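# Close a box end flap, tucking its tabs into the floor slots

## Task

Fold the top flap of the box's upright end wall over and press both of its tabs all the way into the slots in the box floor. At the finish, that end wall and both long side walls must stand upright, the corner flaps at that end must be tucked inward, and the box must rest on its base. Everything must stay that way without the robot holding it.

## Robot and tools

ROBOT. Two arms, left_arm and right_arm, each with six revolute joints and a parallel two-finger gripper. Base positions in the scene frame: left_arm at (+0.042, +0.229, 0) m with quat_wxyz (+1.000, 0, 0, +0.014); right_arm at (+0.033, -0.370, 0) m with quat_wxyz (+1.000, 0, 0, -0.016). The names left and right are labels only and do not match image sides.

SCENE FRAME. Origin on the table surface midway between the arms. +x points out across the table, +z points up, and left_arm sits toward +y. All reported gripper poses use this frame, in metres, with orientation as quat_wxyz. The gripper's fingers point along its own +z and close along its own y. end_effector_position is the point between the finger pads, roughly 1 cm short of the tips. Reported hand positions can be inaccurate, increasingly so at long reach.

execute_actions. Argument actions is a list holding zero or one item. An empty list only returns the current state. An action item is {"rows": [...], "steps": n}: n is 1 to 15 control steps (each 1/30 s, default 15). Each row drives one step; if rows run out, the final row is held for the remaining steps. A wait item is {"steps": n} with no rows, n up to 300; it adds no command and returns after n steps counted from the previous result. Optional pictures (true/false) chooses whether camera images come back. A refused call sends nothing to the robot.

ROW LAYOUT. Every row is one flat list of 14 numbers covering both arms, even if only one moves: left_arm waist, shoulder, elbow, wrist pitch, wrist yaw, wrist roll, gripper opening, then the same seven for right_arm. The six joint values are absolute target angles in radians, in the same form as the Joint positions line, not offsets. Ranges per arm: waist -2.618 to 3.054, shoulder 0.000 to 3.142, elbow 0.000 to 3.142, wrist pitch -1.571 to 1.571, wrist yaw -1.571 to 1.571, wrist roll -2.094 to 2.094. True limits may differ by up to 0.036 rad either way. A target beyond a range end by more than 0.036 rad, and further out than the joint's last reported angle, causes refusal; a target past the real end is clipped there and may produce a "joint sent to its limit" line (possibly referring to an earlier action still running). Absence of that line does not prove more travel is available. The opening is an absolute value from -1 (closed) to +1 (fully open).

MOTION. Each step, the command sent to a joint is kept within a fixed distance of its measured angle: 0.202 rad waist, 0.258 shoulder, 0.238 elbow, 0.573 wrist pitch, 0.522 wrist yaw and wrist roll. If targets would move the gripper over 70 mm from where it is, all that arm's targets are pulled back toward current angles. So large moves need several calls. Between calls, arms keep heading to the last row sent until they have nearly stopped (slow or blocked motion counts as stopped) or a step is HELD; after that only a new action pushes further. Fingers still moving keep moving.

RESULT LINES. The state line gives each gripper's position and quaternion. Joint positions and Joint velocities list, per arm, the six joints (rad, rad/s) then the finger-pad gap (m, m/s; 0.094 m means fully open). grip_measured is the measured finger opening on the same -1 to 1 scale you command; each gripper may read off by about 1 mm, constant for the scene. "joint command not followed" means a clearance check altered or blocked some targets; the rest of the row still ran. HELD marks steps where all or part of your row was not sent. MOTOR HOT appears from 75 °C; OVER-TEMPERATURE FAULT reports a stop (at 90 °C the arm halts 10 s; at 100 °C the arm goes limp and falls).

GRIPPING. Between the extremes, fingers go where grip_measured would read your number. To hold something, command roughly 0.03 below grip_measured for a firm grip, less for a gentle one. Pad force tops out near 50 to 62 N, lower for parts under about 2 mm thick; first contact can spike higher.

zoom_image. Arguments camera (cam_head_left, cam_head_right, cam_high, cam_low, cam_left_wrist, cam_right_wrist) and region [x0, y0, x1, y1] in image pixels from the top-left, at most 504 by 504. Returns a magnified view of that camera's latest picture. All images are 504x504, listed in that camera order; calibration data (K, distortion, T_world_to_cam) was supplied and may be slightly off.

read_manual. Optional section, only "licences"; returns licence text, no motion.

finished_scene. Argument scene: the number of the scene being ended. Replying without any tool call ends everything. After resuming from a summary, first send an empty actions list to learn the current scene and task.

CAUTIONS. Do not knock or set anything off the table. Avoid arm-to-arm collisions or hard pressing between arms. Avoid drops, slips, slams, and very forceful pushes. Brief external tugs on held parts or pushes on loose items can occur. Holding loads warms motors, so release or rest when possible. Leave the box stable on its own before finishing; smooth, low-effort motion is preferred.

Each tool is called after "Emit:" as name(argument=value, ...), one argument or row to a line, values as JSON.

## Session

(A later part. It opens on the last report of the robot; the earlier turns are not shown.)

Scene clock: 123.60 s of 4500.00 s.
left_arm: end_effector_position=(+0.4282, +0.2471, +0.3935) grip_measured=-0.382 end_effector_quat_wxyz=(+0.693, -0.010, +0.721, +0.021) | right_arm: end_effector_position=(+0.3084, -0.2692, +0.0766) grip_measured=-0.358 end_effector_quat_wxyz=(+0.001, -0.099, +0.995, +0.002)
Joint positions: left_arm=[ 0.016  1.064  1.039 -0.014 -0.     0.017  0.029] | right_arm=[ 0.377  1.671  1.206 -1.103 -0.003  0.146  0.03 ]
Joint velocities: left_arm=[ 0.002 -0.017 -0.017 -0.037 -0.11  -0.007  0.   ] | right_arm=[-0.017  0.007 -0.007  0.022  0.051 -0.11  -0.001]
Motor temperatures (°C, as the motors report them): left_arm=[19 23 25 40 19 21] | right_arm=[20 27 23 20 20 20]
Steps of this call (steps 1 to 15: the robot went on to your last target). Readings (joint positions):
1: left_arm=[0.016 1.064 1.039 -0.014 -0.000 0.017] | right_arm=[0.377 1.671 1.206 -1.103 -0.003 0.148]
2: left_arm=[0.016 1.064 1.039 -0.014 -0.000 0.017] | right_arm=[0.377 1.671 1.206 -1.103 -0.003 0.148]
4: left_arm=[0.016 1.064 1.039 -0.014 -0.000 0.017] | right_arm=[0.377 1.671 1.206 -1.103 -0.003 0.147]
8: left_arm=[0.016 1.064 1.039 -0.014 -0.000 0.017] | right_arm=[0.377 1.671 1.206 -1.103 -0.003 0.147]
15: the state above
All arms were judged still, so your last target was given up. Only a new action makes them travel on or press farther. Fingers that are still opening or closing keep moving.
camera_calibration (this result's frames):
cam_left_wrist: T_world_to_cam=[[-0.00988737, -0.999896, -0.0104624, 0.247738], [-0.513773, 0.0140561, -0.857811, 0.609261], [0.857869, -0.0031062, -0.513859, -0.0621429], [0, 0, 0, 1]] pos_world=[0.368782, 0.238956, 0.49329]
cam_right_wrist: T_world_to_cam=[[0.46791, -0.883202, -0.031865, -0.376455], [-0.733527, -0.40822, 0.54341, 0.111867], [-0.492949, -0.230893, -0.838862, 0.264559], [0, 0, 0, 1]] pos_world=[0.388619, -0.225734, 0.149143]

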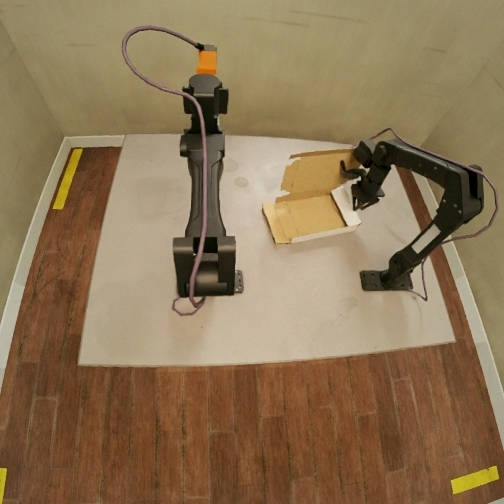

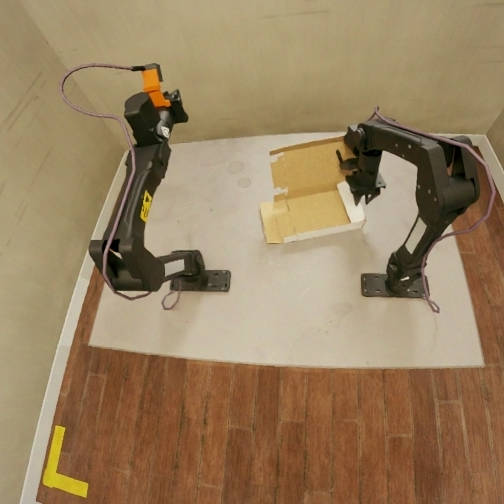

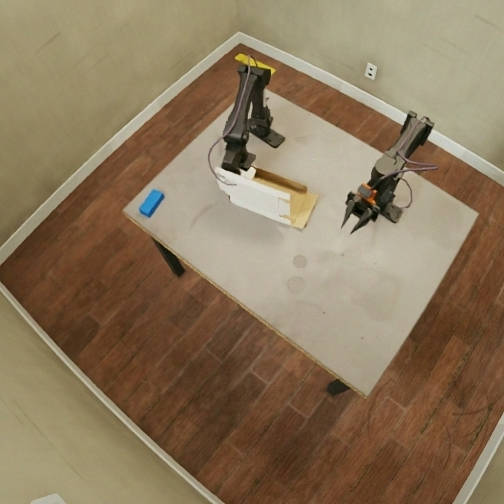

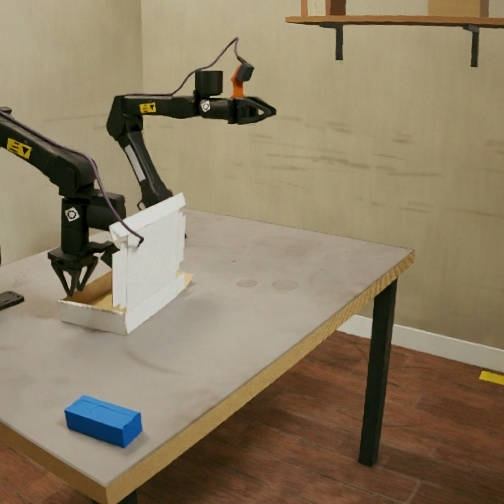

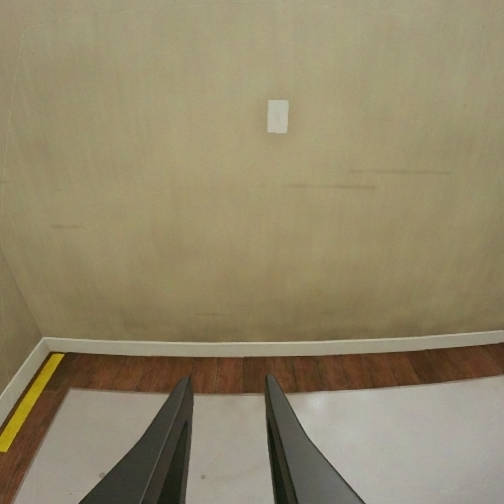

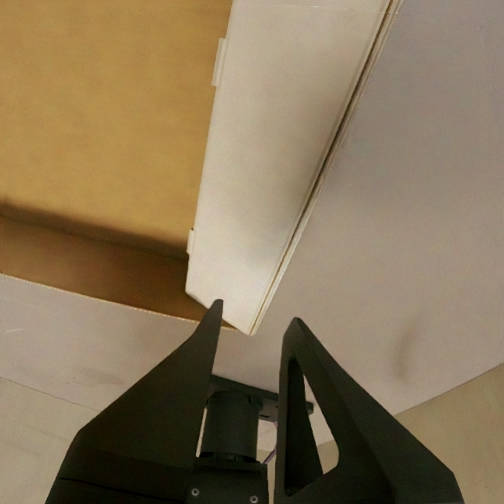

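Emit:
execute_actions(
  actions=[
    {"rows":[[0.016,1.064,1.039,-0.016,0,0.017,-0.38,0.36,1.70,1.11,-0.98,0,0.125,-0.36]]},
  ],
  pictures=false,
)

Emit:
execute_actions(
  actions=[
    {"steps":15},
  ],
)

Scene clock: 131.23 s of 4500.00 s.
left_arm: end_effector_position=(+0.4282, +0.2471, +0.3935) grip_measured=-0.382 end_effector_quat_wxyz=(+0.693, -0.010, +0.721, +0.021) | right_arm: end_effector_position=(+0.3024, -0.2746, +0.0474) grip_measured=-0.358 end_effector_quat_wxyz=(-0.014, -0.102, +0.995, -0.001)
Joint positions: left_arm=[ 0.016  1.064  1.039 -0.014 -0.     0.017  0.029] | right_arm=[ 0.366  1.703  1.121 -1.017 -0.004  0.13   0.03 ]
Joint velocities: left_arm=[ 0.002 -0.002  0.002  0.051  0.007 -0.007  0.001] | right_arm=[-0.002  0.022 -0.007 -0.037  0.095 -0.037 -0.   ]
Motor temperatures (°C, as the motors report them): left_arm=[19 23 25 40 19 21] | right_arm=[20 27 23 20 20 20]
Steps of this call (steps 1 to 90: nothing new was sent; then 4.13 s passed at rest; steps 91 to 105: all 15 steps of this action). Readings (joint positions):
91: left_arm=[0.016 1.064 1.039 -0.014 -0.000 0.017] | right_arm=[0.376 1.671 1.196 -1.088 -0.003 0.144]
92: left_arm=[0.016 1.064 1.039 -0.014 -0.000 0.017] | right_arm=[0.374 1.672 1.178 -1.064 -0.003 0.141]
94: left_arm=[0.016 1.064 1.039 -0.014 -0.000 0.017] | right_arm=[0.368 1.686 1.141 -1.036 -0.003 0.138]
98: left_arm=[0.016 1.064 1.039 -0.014 -0.000 0.017] | right_arm=[0.366 1.703 1.121 -1.021 -0.004 0.133]
105: the state above

Scene clock: 131.73 s of 4500.00 s.
left_arm: end_effector_position=(+0.4282, +0.2471, +0.3935) grip_measured=-0.382 end_effector_quat_wxyz=(+0.693, -0.010, +0.721, +0.021) | right_arm: end_effector_position=(+0.3024, -0.2746, +0.0474) grip_measured=-0.358 end_effector_quat_wxyz=(-0.014, -0.102, +0.995, -0.001)
Joint positions: left_arm=[ 0.016  1.064  1.039 -0.014 -0.     0.017  0.029] | right_arm=[ 0.366  1.703  1.121 -1.017 -0.004  0.13   0.03 ]
Joint velocities: left_arm=[-0.022 -0.007  0.007 -0.007  0.022 -0.007 -0.001] | right_arm=[-0.017  0.002 -0.007 -0.007  0.022 -0.066 -0.001]
Motor temperatures (°C, as the motors report them): left_arm=[19 23 25 40 19 21] | right_arm=[20 27 23 20 20 20]
Steps of this call (steps 1 to 15: the robot went on to your last target). Readings (joint positions):
1: left_arm=[0.016 1.064 1.039 -0.014 -0.000 0.017] | right_arm=[0.366 1.703 1.121 -1.017 -0.004 0.130]
2: left_arm=[0.016 1.064 1.039 -0.014 -0.000 0.017] | right_arm=[0.366 1.703 1.121 -1.017 -0.004 0.130]
4: left_arm=[0.016 1.064 1.039 -0.014 -0.000 0.017] | right_arm=[0.366 1.703 1.121 -1.017 -0.004 0.130]
8: left_arm=[0.016 1.064 1.039 -0.014 -0.000 0.017] | right_arm=[0.366 1.703 1.121 -1.017 -0.004 0.130]
15: the state above
All arms were judged still, so your last target was given up. Only a new action makes them travel on or press farther. Fingers that are still opening or closing keep moving.
camera_calibration (this result's frames):
cam_left_wrist: T_world_to_cam=[[-0.00988737, -0.999896, -0.0104624, 0.247738], [-0.513773, 0.0140561, -0.857811, 0.609261], [0.857869, -0.0031062, -0.513859, -0.0621429], [0, 0, 0, 1]] pos_world=[0.368782, 0.238956, 0.49329]
cam_right_wrist: T_world_to_cam=[[0.47158, -0.881013, -0.0377951, -0.379595], [-0.71494, -0.407073, 0.568465, 0.11469], [-0.51621, -0.241056, -0.821839, 0.239287], [0, 0, 0, 1]] pos_world=[0.384528, -0.230059, 0.117112]

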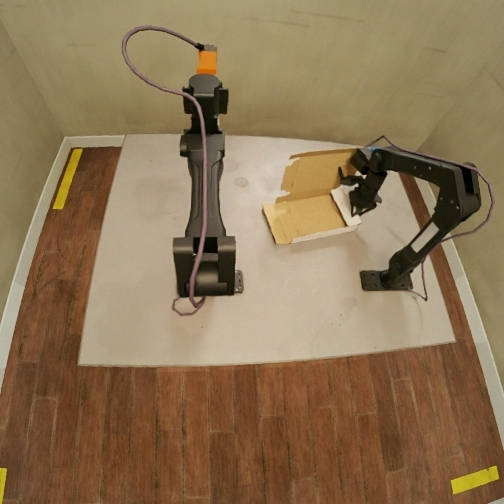

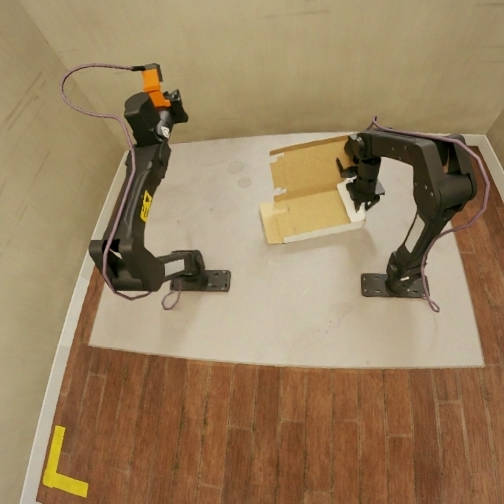

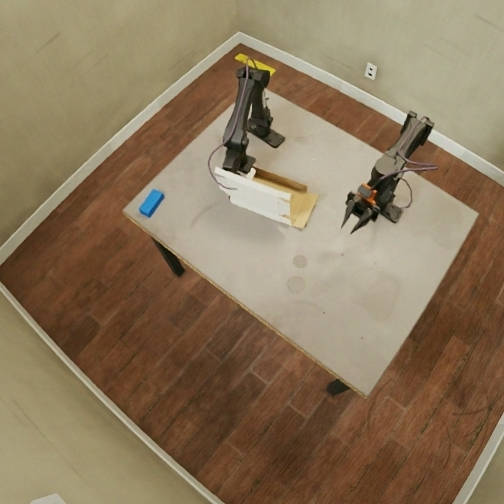

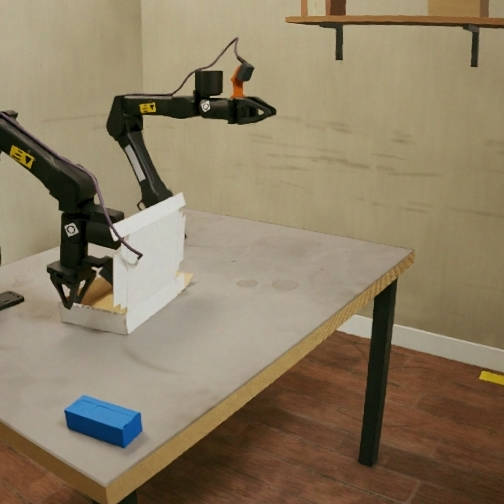

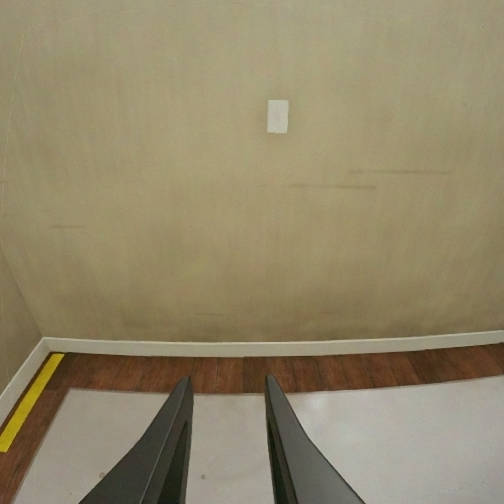

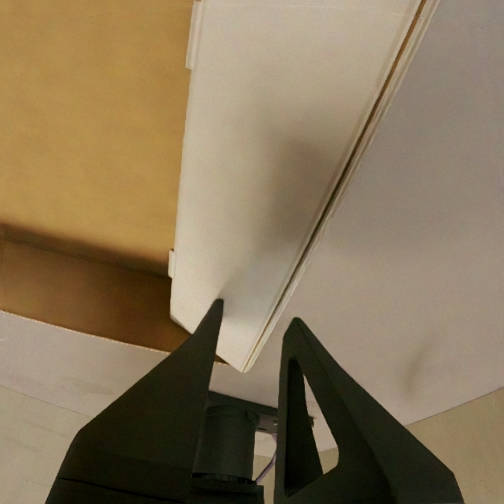

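Straddling well. Continue.

Emit:
execute_actions(
  actions=[
    {"rows":[[0.016,1.064,1.039,-0.016,0,0.017,-0.38,0.36,1.75,1.03,-0.85,0,0.125,-0.36]]},
  ],
  pictures=false,
)

Emit:
execute_actions(
  actions=[
    {"steps":15},
  ],
  pictures=false,
)

Emit:
execute_actions(
  actions=[
    {"rows":[[0.016,1.064,1.039,-0.016,0,0.017,-0.38,0.36,1.75,1.03,-0.85,0,0.125,-0.5],[0.016,1.064,1.039,-0.016,0,0.017,-0.38,0.36,1.75,1.03,-0.85,0,0.125,-0.65],[0.016,1.064,1.039,-0.016,0,0.017,-0.38,0.36,1.75,1.03,-0.85,0,0.125,-0.8],[0.016,1.064,1.039,-0.016,0,0.017,-0.38,0.36,1.75,1.03,-0.85,0,0.125,-0.9]]},
  ],
  pictures=false,
)

Emit:
execute_actions(
  actions=[
    {"steps":20},
  ],
)

Scene clock: 146.87 s of 4500.00 s.
left_arm: end_effector_position=(+0.4282, +0.2471, +0.3935) grip_measured=-0.382 end_effector_quat_wxyz=(+0.693, -0.010, +0.721, +0.021) | right_arm: end_effector_position=(+0.3045, -0.2715, +0.0226) grip_measured=-0.358 end_effector_quat_wxyz=(-0.007, -0.103, +0.995, +0.007)
Joint positions: left_arm=[ 0.016  1.064  1.039 -0.014 -0.     0.017  0.029] | right_arm=[ 0.366  1.736  1.053 -0.899 -0.017  0.127  0.03 ]
Joint velocities: left_arm=[-0.002 -0.007  0.002  0.051  0.037 -0.081  0.   ] | right_arm=[-0.022  0.007 -0.012 -0.037 -0.11   0.066  0.   ]
Motor temperatures (°C, as the motors report them): left_arm=[19 23 25 40 19 21] | right_arm=[20 27 23 20 20 20]
Steps of this call (steps 1 to 90: nothing new was sent; then 11.63 s passed at rest; steps 91 to 105: all 15 steps of this action). Readings (joint positions):
91: left_arm=[0.016 1.064 1.039 -0.014 -0.000 0.017] | right_arm=[0.366 1.704 1.112 -1.002 -0.005 0.130]
92: left_arm=[0.016 1.064 1.039 -0.014 -0.000 0.017] | right_arm=[0.366 1.704 1.098 -0.977 -0.008 0.130]
94: left_arm=[0.016 1.064 1.039 -0.014 -0.000 0.017] | right_arm=[0.366 1.717 1.072 -0.940 -0.014 0.129]
98: left_arm=[0.016 1.064 1.039 -0.014 -0.000 0.017] | right_arm=[0.366 1.735 1.054 -0.906 -0.017 0.129]
105: the state above

Scene clock: 147.37 s of 4500.00 s.
left_arm: end_effector_position=(+0.4282, +0.2471, +0.3935) grip_measured=-0.382 end_effector_quat_wxyz=(+0.693, -0.010, +0.721, +0.021) | right_arm: end_effector_position=(+0.3047, -0.2714, +0.0226) grip_measured=-0.358 end_effector_quat_wxyz=(-0.007, -0.103, +0.995, +0.007)
Joint positions: left_arm=[ 0.016  1.064  1.039 -0.014 -0.     0.017  0.029] | right_arm=[ 0.366  1.736  1.053 -0.898 -0.017  0.127  0.03 ]
Joint velocities: left_arm=[-0.022 -0.017 -0.017 -0.007  0.007 -0.007  0.   ] | right_arm=[-0.002 -0.012 -0.007  0.007 -0.066  0.007 -0.002]
Motor temperatures (°C, as the motors report them): left_arm=[19 23 25 40 19 21] | right_arm=[20 27 23 20 20 20]
Steps of this call (steps 1 to 15: the robot went on to your last target). Readings (joint positions):
1: left_arm=[0.016 1.064 1.039 -0.014 -0.000 0.017] | right_arm=[0.366 1.736 1.053 -0.899 -0.017 0.127]
2: left_arm=[0.016 1.064 1.039 -0.014 -0.000 0.017] | right_arm=[0.366 1.736 1.053 -0.898 -0.017 0.127]
4: left_arm=[0.016 1.064 1.039 -0.014 -0.000 0.017] | right_arm=[0.366 1.736 1.053 -0.898 -0.017 0.127]
8: left_arm=[0.016 1.064 1.039 -0.014 -0.000 0.017] | right_arm=[0.366 1.736 1.053 -0.898 -0.017 0.127]
15: the state above
All arms were judged still, so your last target was given up. Only a new action makes them travel on or press farther. Fingers that are still opening or closing keep moving.

Scene clock: 147.87 s of 4500.00 s.
left_arm: end_effector_position=(+0.4282, +0.2471, +0.3935) grip_measured=-0.382 end_effector_quat_wxyz=(+0.693, -0.010, +0.721, +0.021) | right_arm: end_effector_position=(+0.3088, -0.2712, +0.0223) grip_measured=-0.888 end_effector_quat_wxyz=(+0.001, -0.104, +0.995, +0.006)
Joint positions: left_arm=[ 0.016  1.064  1.039 -0.014 -0.     0.017  0.029] | right_arm=[ 0.366  1.737  1.053 -0.881 -0.011  0.126  0.005]
Joint velocities: left_arm=[-0.007 -0.002 -0.012 -0.022  0.095 -0.095 -0.001] | right_arm=[-0.012  0.017 -0.017 -0.081  0.022 -0.022  0.   ]
Motor temperatures (°C, as the motors report them): left_arm=[19 23 25 40 19 21] | right_arm=[20 27 23 20 20 20]
Steps of this call (steps 1 to 15: all 15 steps of this action). Readings (joint positions):
1: left_arm=[0.016 1.064 1.039 -0.014 -0.000 0.017] | right_arm=[0.366 1.736 1.053 -0.897 -0.016 0.126]
2: left_arm=[0.016 1.064 1.039 -0.014 -0.000 0.017] | right_arm=[0.366 1.736 1.053 -0.896 -0.014 0.126]
4: left_arm=[0.016 1.064 1.039 -0.014 -0.000 0.017] | right_arm=[0.366 1.736 1.053 -0.889 -0.013 0.126]
8: left_arm=[0.016 1.064 1.039 -0.014 -0.000 0.017] | right_arm=[0.366 1.737 1.053 -0.881 -0.011 0.126]
15: the state above

Scene clock: 148.53 s of 4500.00 s.
left_arm: end_effector_position=(+0.4282, +0.2471, +0.3935) grip_measured=-0.382 end_effector_quat_wxyz=(+0.693, -0.010, +0.721, +0.021) | right_arm: end_effector_position=(+0.3088, -0.2712, +0.0223) grip_measured=-0.888 end_effector_quat_wxyz=(+0.001, -0.104, +0.995, +0.006)
Joint positions: left_arm=[ 0.016  1.064  1.039 -0.014 -0.     0.017  0.029] | right_arm=[ 0.366  1.737  1.053 -0.881 -0.011  0.126  0.005]
Joint velocities: left_arm=[-0.007 -0.002 -0.002  0.037  0.051  0.095 -0.001] | right_arm=[-0.022  0.002  0.022  0.007 -0.022 -0.051 -0.001]
Motor temperatures (°C, as the motors report them): left_arm=[19 23 25 41 19 21] | right_arm=[20 27 23 20 20 20]
Steps of this call (steps 1 to 15: the robot went on to your last target; steps 16 to 20: nothing new was sent). Readings (joint positions):
1: left_arm=[0.016 1.064 1.039 -0.014 -0.000 0.017] | right_arm=[0.366 1.737 1.053 -0.881 -0.011 0.126]
2: left_arm=[0.016 1.064 1.039 -0.014 -0.000 0.017] | right_arm=[0.366 1.737 1.053 -0.881 -0.011 0.126]
4: left_arm=[0.016 1.064 1.039 -0.014 -0.000 0.017] | right_arm=[0.366 1.737 1.053 -0.881 -0.011 0.126]
8: left_arm=[0.016 1.064 1.039 -0.014 -0.000 0.017] | right_arm=[0.366 1.737 1.053 -0.881 -0.011 0.126]
20: the state above
All arms were judged still, so your last target was given up. Only a new action makes them travel on or press farther. Fingers that are still opening or closing keep moving.
camera_calibration (this result's frames):
cam_left_wrist: T_world_to_cam=[[-0.00988737, -0.999896, -0.0104624, 0.247738], [-0.513773, 0.0140561, -0.857811, 0.609261], [0.857869, -0.0031062, -0.513859, -0.0621429], [0, 0, 0, 1]] pos_world=[0.368782, 0.238956, 0.49329]
cam_right_wrist: T_world_to_cam=[[0.475995, -0.878585, -0.0389462, -0.381209], [-0.729606, -0.419233, 0.540295, 0.13682], [-0.491023, -0.228762, -0.840574, 0.218744], [0, 0, 0, 1]] pos_world=[0.388686, -0.227525, 0.0951007]

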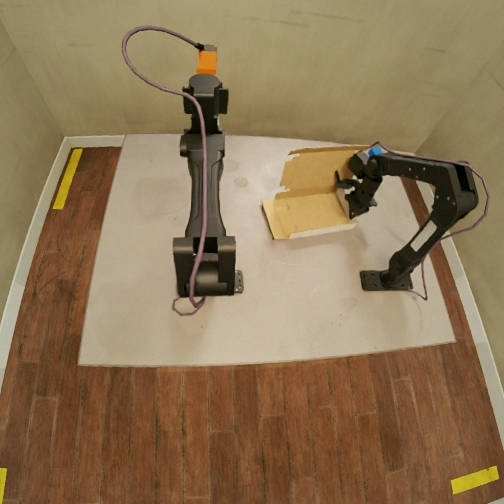

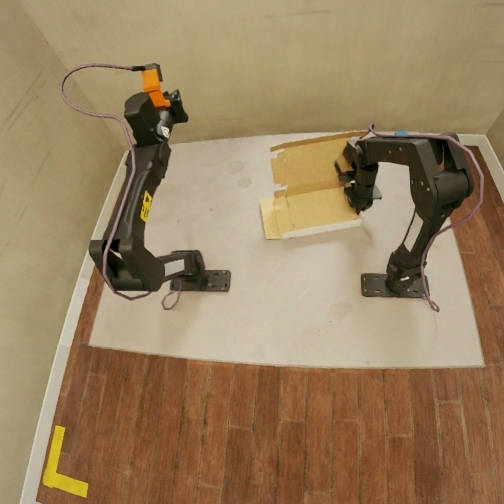

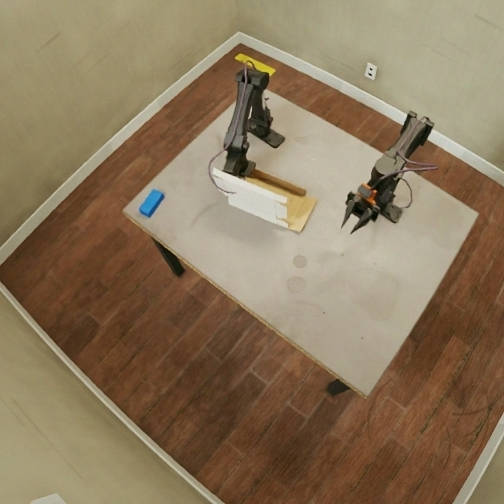

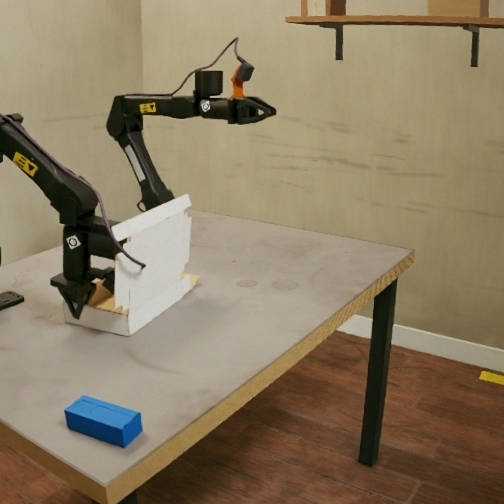

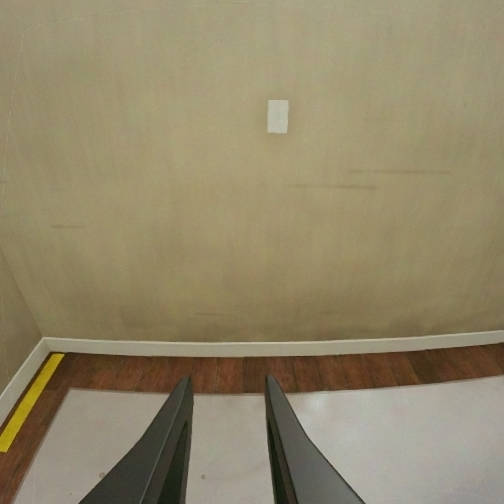

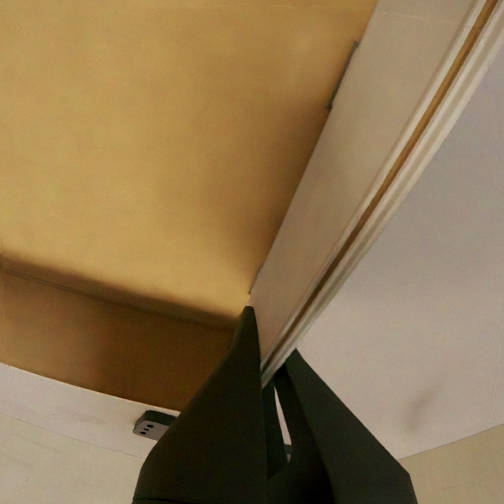

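Emit:
execute_actions(
  actions=[
    {"rows":[[0.016,1.064,1.039,-0.016,0,0.017,-0.38,0.364,1.74,1.05,-0.88,0,0.125,-0.4]],"steps":12},
  ],
  pictures=false,
)

Emit:
execute_actions(
  actions=[
    {"rows":[[0.016,1.064,1.039,-0.016,0,0.017,-0.38,0.364,1.646,1.393,-1.318,0,0.125,-0.4]]},
  ],
  pictures=false,
)

Emit:
execute_actions(
  actions=[
    {"steps":40},
  ],
)

Scene clock: 156.67 s of 4500.00 s.
left_arm: end_effector_position=(+0.4282, +0.2471, +0.3935) grip_measured=-0.382 end_effector_quat_wxyz=(+0.693, -0.010, +0.721, +0.021) | right_arm: end_effector_position=(+0.3090, -0.2719, +0.0223) grip_measured=-0.402 end_effector_quat_wxyz=(+0.002, -0.104, +0.995, +0.004)
Joint positions: left_arm=[ 0.016  1.064  1.039 -0.014 -0.     0.017  0.029] | right_arm=[ 0.366  1.737  1.053 -0.881 -0.007  0.126  0.028]
Joint velocities: left_arm=[-0.012  0.012 -0.007 -0.051 -0.066 -0.037 -0.   ] | right_arm=[ 0.022 -0.002 -0.022  0.007 -0.007  0.037  0.001]
Motor temperatures (°C, as the motors report them): left_arm=[19 23 25 41 19 21] | right_arm=[20 27 23 20 20 20]
Steps of this call (steps 1 to 90: nothing new was sent; then 4.73 s passed at rest; steps 91 to 102: all 12 steps of this action). Readings (joint positions):
91: left_arm=[0.016 1.064 1.039 -0.014 -0.000 0.017] | right_arm=[0.366 1.737 1.053 -0.881 -0.010 0.126]
92: left_arm=[0.016 1.064 1.039 -0.014 -0.000 0.017] | right_arm=[0.366 1.737 1.053 -0.881 -0.010 0.126]
94: left_arm=[0.016 1.064 1.039 -0.014 -0.000 0.017] | right_arm=[0.366 1.737 1.053 -0.881 -0.008 0.126]
98: left_arm=[0.016 1.064 1.039 -0.014 -0.000 0.017] | right_arm=[0.366 1.737 1.053 -0.881 -0.007 0.126]
102: the state above

Scene clock: 157.17 s of 4500.00 s.
left_arm: end_effector_position=(+0.4282, +0.2471, +0.3935) grip_measured=-0.382 end_effector_quat_wxyz=(+0.693, -0.010, +0.721, +0.021) | right_arm: end_effector_position=(+0.3113, -0.2712, +0.1272) grip_measured=-0.402 end_effector_quat_wxyz=(+0.006, -0.104, +0.995, +0.005)
Joint positions: left_arm=[ 0.016  1.064  1.039 -0.014 -0.     0.017  0.029] | right_arm=[ 0.366  1.644  1.379 -1.291 -0.006  0.126  0.028]
Joint velocities: left_arm=[-0.002 -0.017  0.007 -0.081 -0.007 -0.051 -0.   ] | right_arm=[ 0.007 -0.007  0.007 -0.183  0.051  0.051 -0.   ]
Motor temperatures (°C, as the motors report them): left_arm=[19 23 25 41 19 21] | right_arm=[20 27 23 20 20 20]
Steps of this call (steps 1 to 15: all 15 steps of this action). Readings (joint positions):
1: left_arm=[0.016 1.064 1.039 -0.014 -0.000 0.017] | right_arm=[0.366 1.737 1.075 -0.923 -0.007 0.126]
2: left_arm=[0.016 1.064 1.039 -0.014 -0.000 0.017] | right_arm=[0.366 1.738 1.118 -1.001 -0.006 0.126]
4: left_arm=[0.016 1.064 1.039 -0.014 -0.000 0.017] | right_arm=[0.366 1.721 1.226 -1.107 -0.006 0.126]
8: left_arm=[0.016 1.064 1.039 -0.014 -0.000 0.017] | right_arm=[0.366 1.660 1.371 -1.203 -0.006 0.126]
15: the state above

Scene clock: 158.50 s of 4500.00 s.
left_arm: end_effector_position=(+0.4282, +0.2471, +0.3935) grip_measured=-0.382 end_effector_quat_wxyz=(+0.693, -0.010, +0.721, +0.021) | right_arm: end_effector_position=(+0.3068, -0.2727, +0.1272) grip_measured=-0.402 end_effector_quat_wxyz=(-0.003, -0.104, +0.995, +0.002)
Joint positions: left_arm=[ 0.016  1.064  1.039 -0.014 -0.     0.017  0.029] | right_arm=[ 0.366  1.644  1.379 -1.31  -0.006  0.126  0.028]
Joint velocities: left_arm=[ 0.007  0.007 -0.027 -0.022  0.022  0.007 -0.   ] | right_arm=[ 0.007 -0.012 -0.002  0.037 -0.037  0.022 -0.001]
Motor temperatures (°C, as the motors report them): left_arm=[19 23 25 41 19 21] | right_arm=[20 27 23 20 20 20]
Steps of this call (steps 1 to 30: the robot went on to your last target; steps 31 to 40: nothing new was sent). Readings (joint positions):
1: left_arm=[0.016 1.064 1.039 -0.014 -0.000 0.017] | right_arm=[0.366 1.644 1.379 -1.296 -0.006 0.126]
2: left_arm=[0.016 1.064 1.039 -0.014 -0.000 0.017] | right_arm=[0.366 1.644 1.379 -1.299 -0.006 0.126]
4: left_arm=[0.016 1.064 1.039 -0.014 -0.000 0.017] | right_arm=[0.366 1.644 1.379 -1.304 -0.006 0.126]
8: left_arm=[0.016 1.064 1.039 -0.014 -0.000 0.017] | right_arm=[0.366 1.644 1.379 -1.308 -0.006 0.126]
40: the state above
All arms were judged still, so your last target was given up. Only a new action makes them travel on or press farther. Fingers that are still opening or closing keep moving.
camera_calibration (this result's frames):
cam_left_wrist: T_world_to_cam=[[-0.00988737, -0.999896, -0.0104624, 0.247738], [-0.513773, 0.0140561, -0.857811, 0.609261], [0.857869, -0.0031062, -0.513859, -0.0621429], [0, 0, 0, 1]] pos_world=[0.368782, 0.238956, 0.49329]
cam_right_wrist: T_world_to_cam=[[0.475698, -0.87887, -0.0360337, -0.377896], [-0.72532, -0.415104, 0.549181, 0.0766928], [-0.497616, -0.235108, -0.834927, 0.30518], [0, 0, 0, 1]] pos_world=[0.387254, -0.228535, 0.199068]

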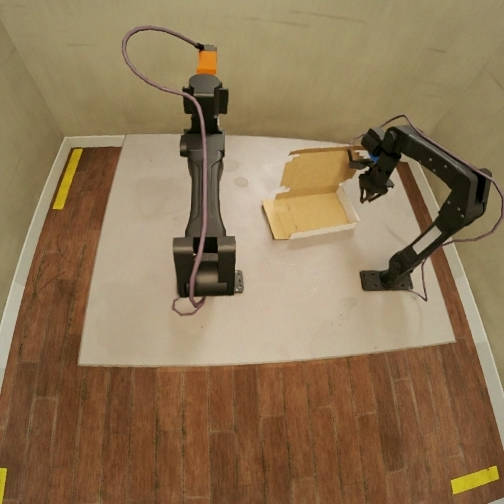

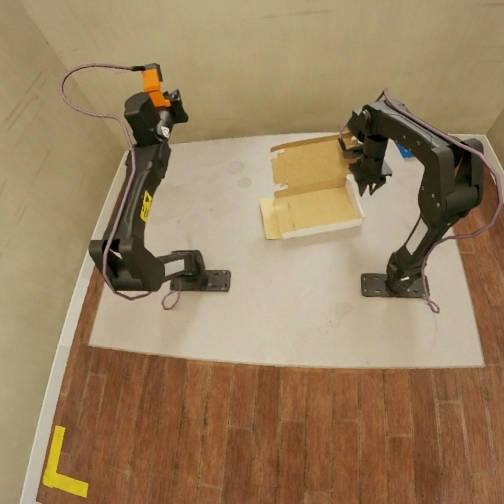

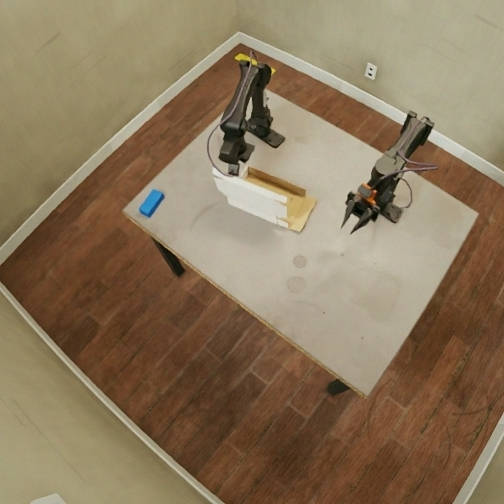

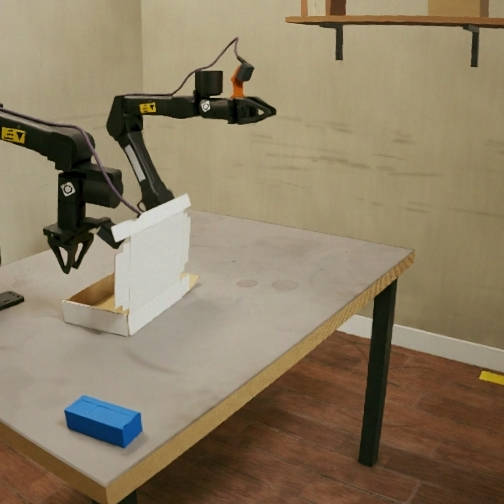

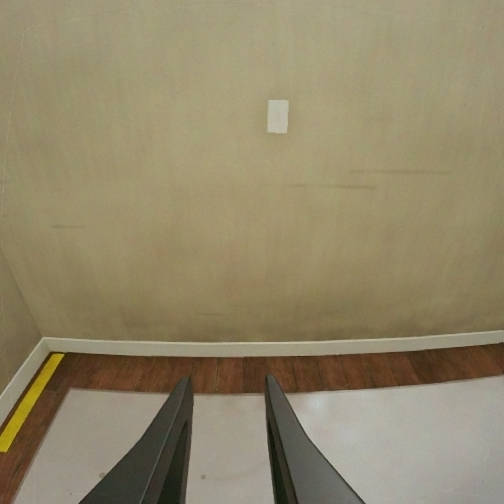

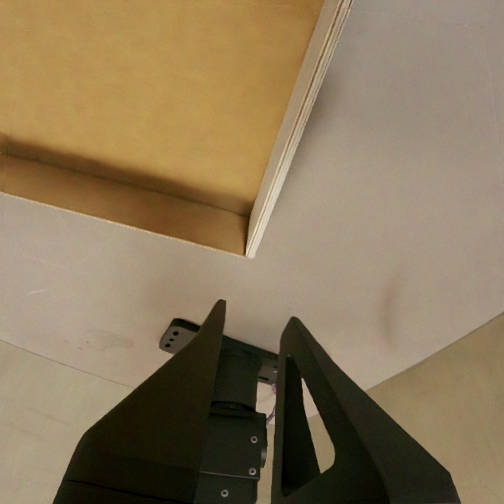

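Emit:
finished_scene(
  scene=2,
)

The scene is finished: the task was done.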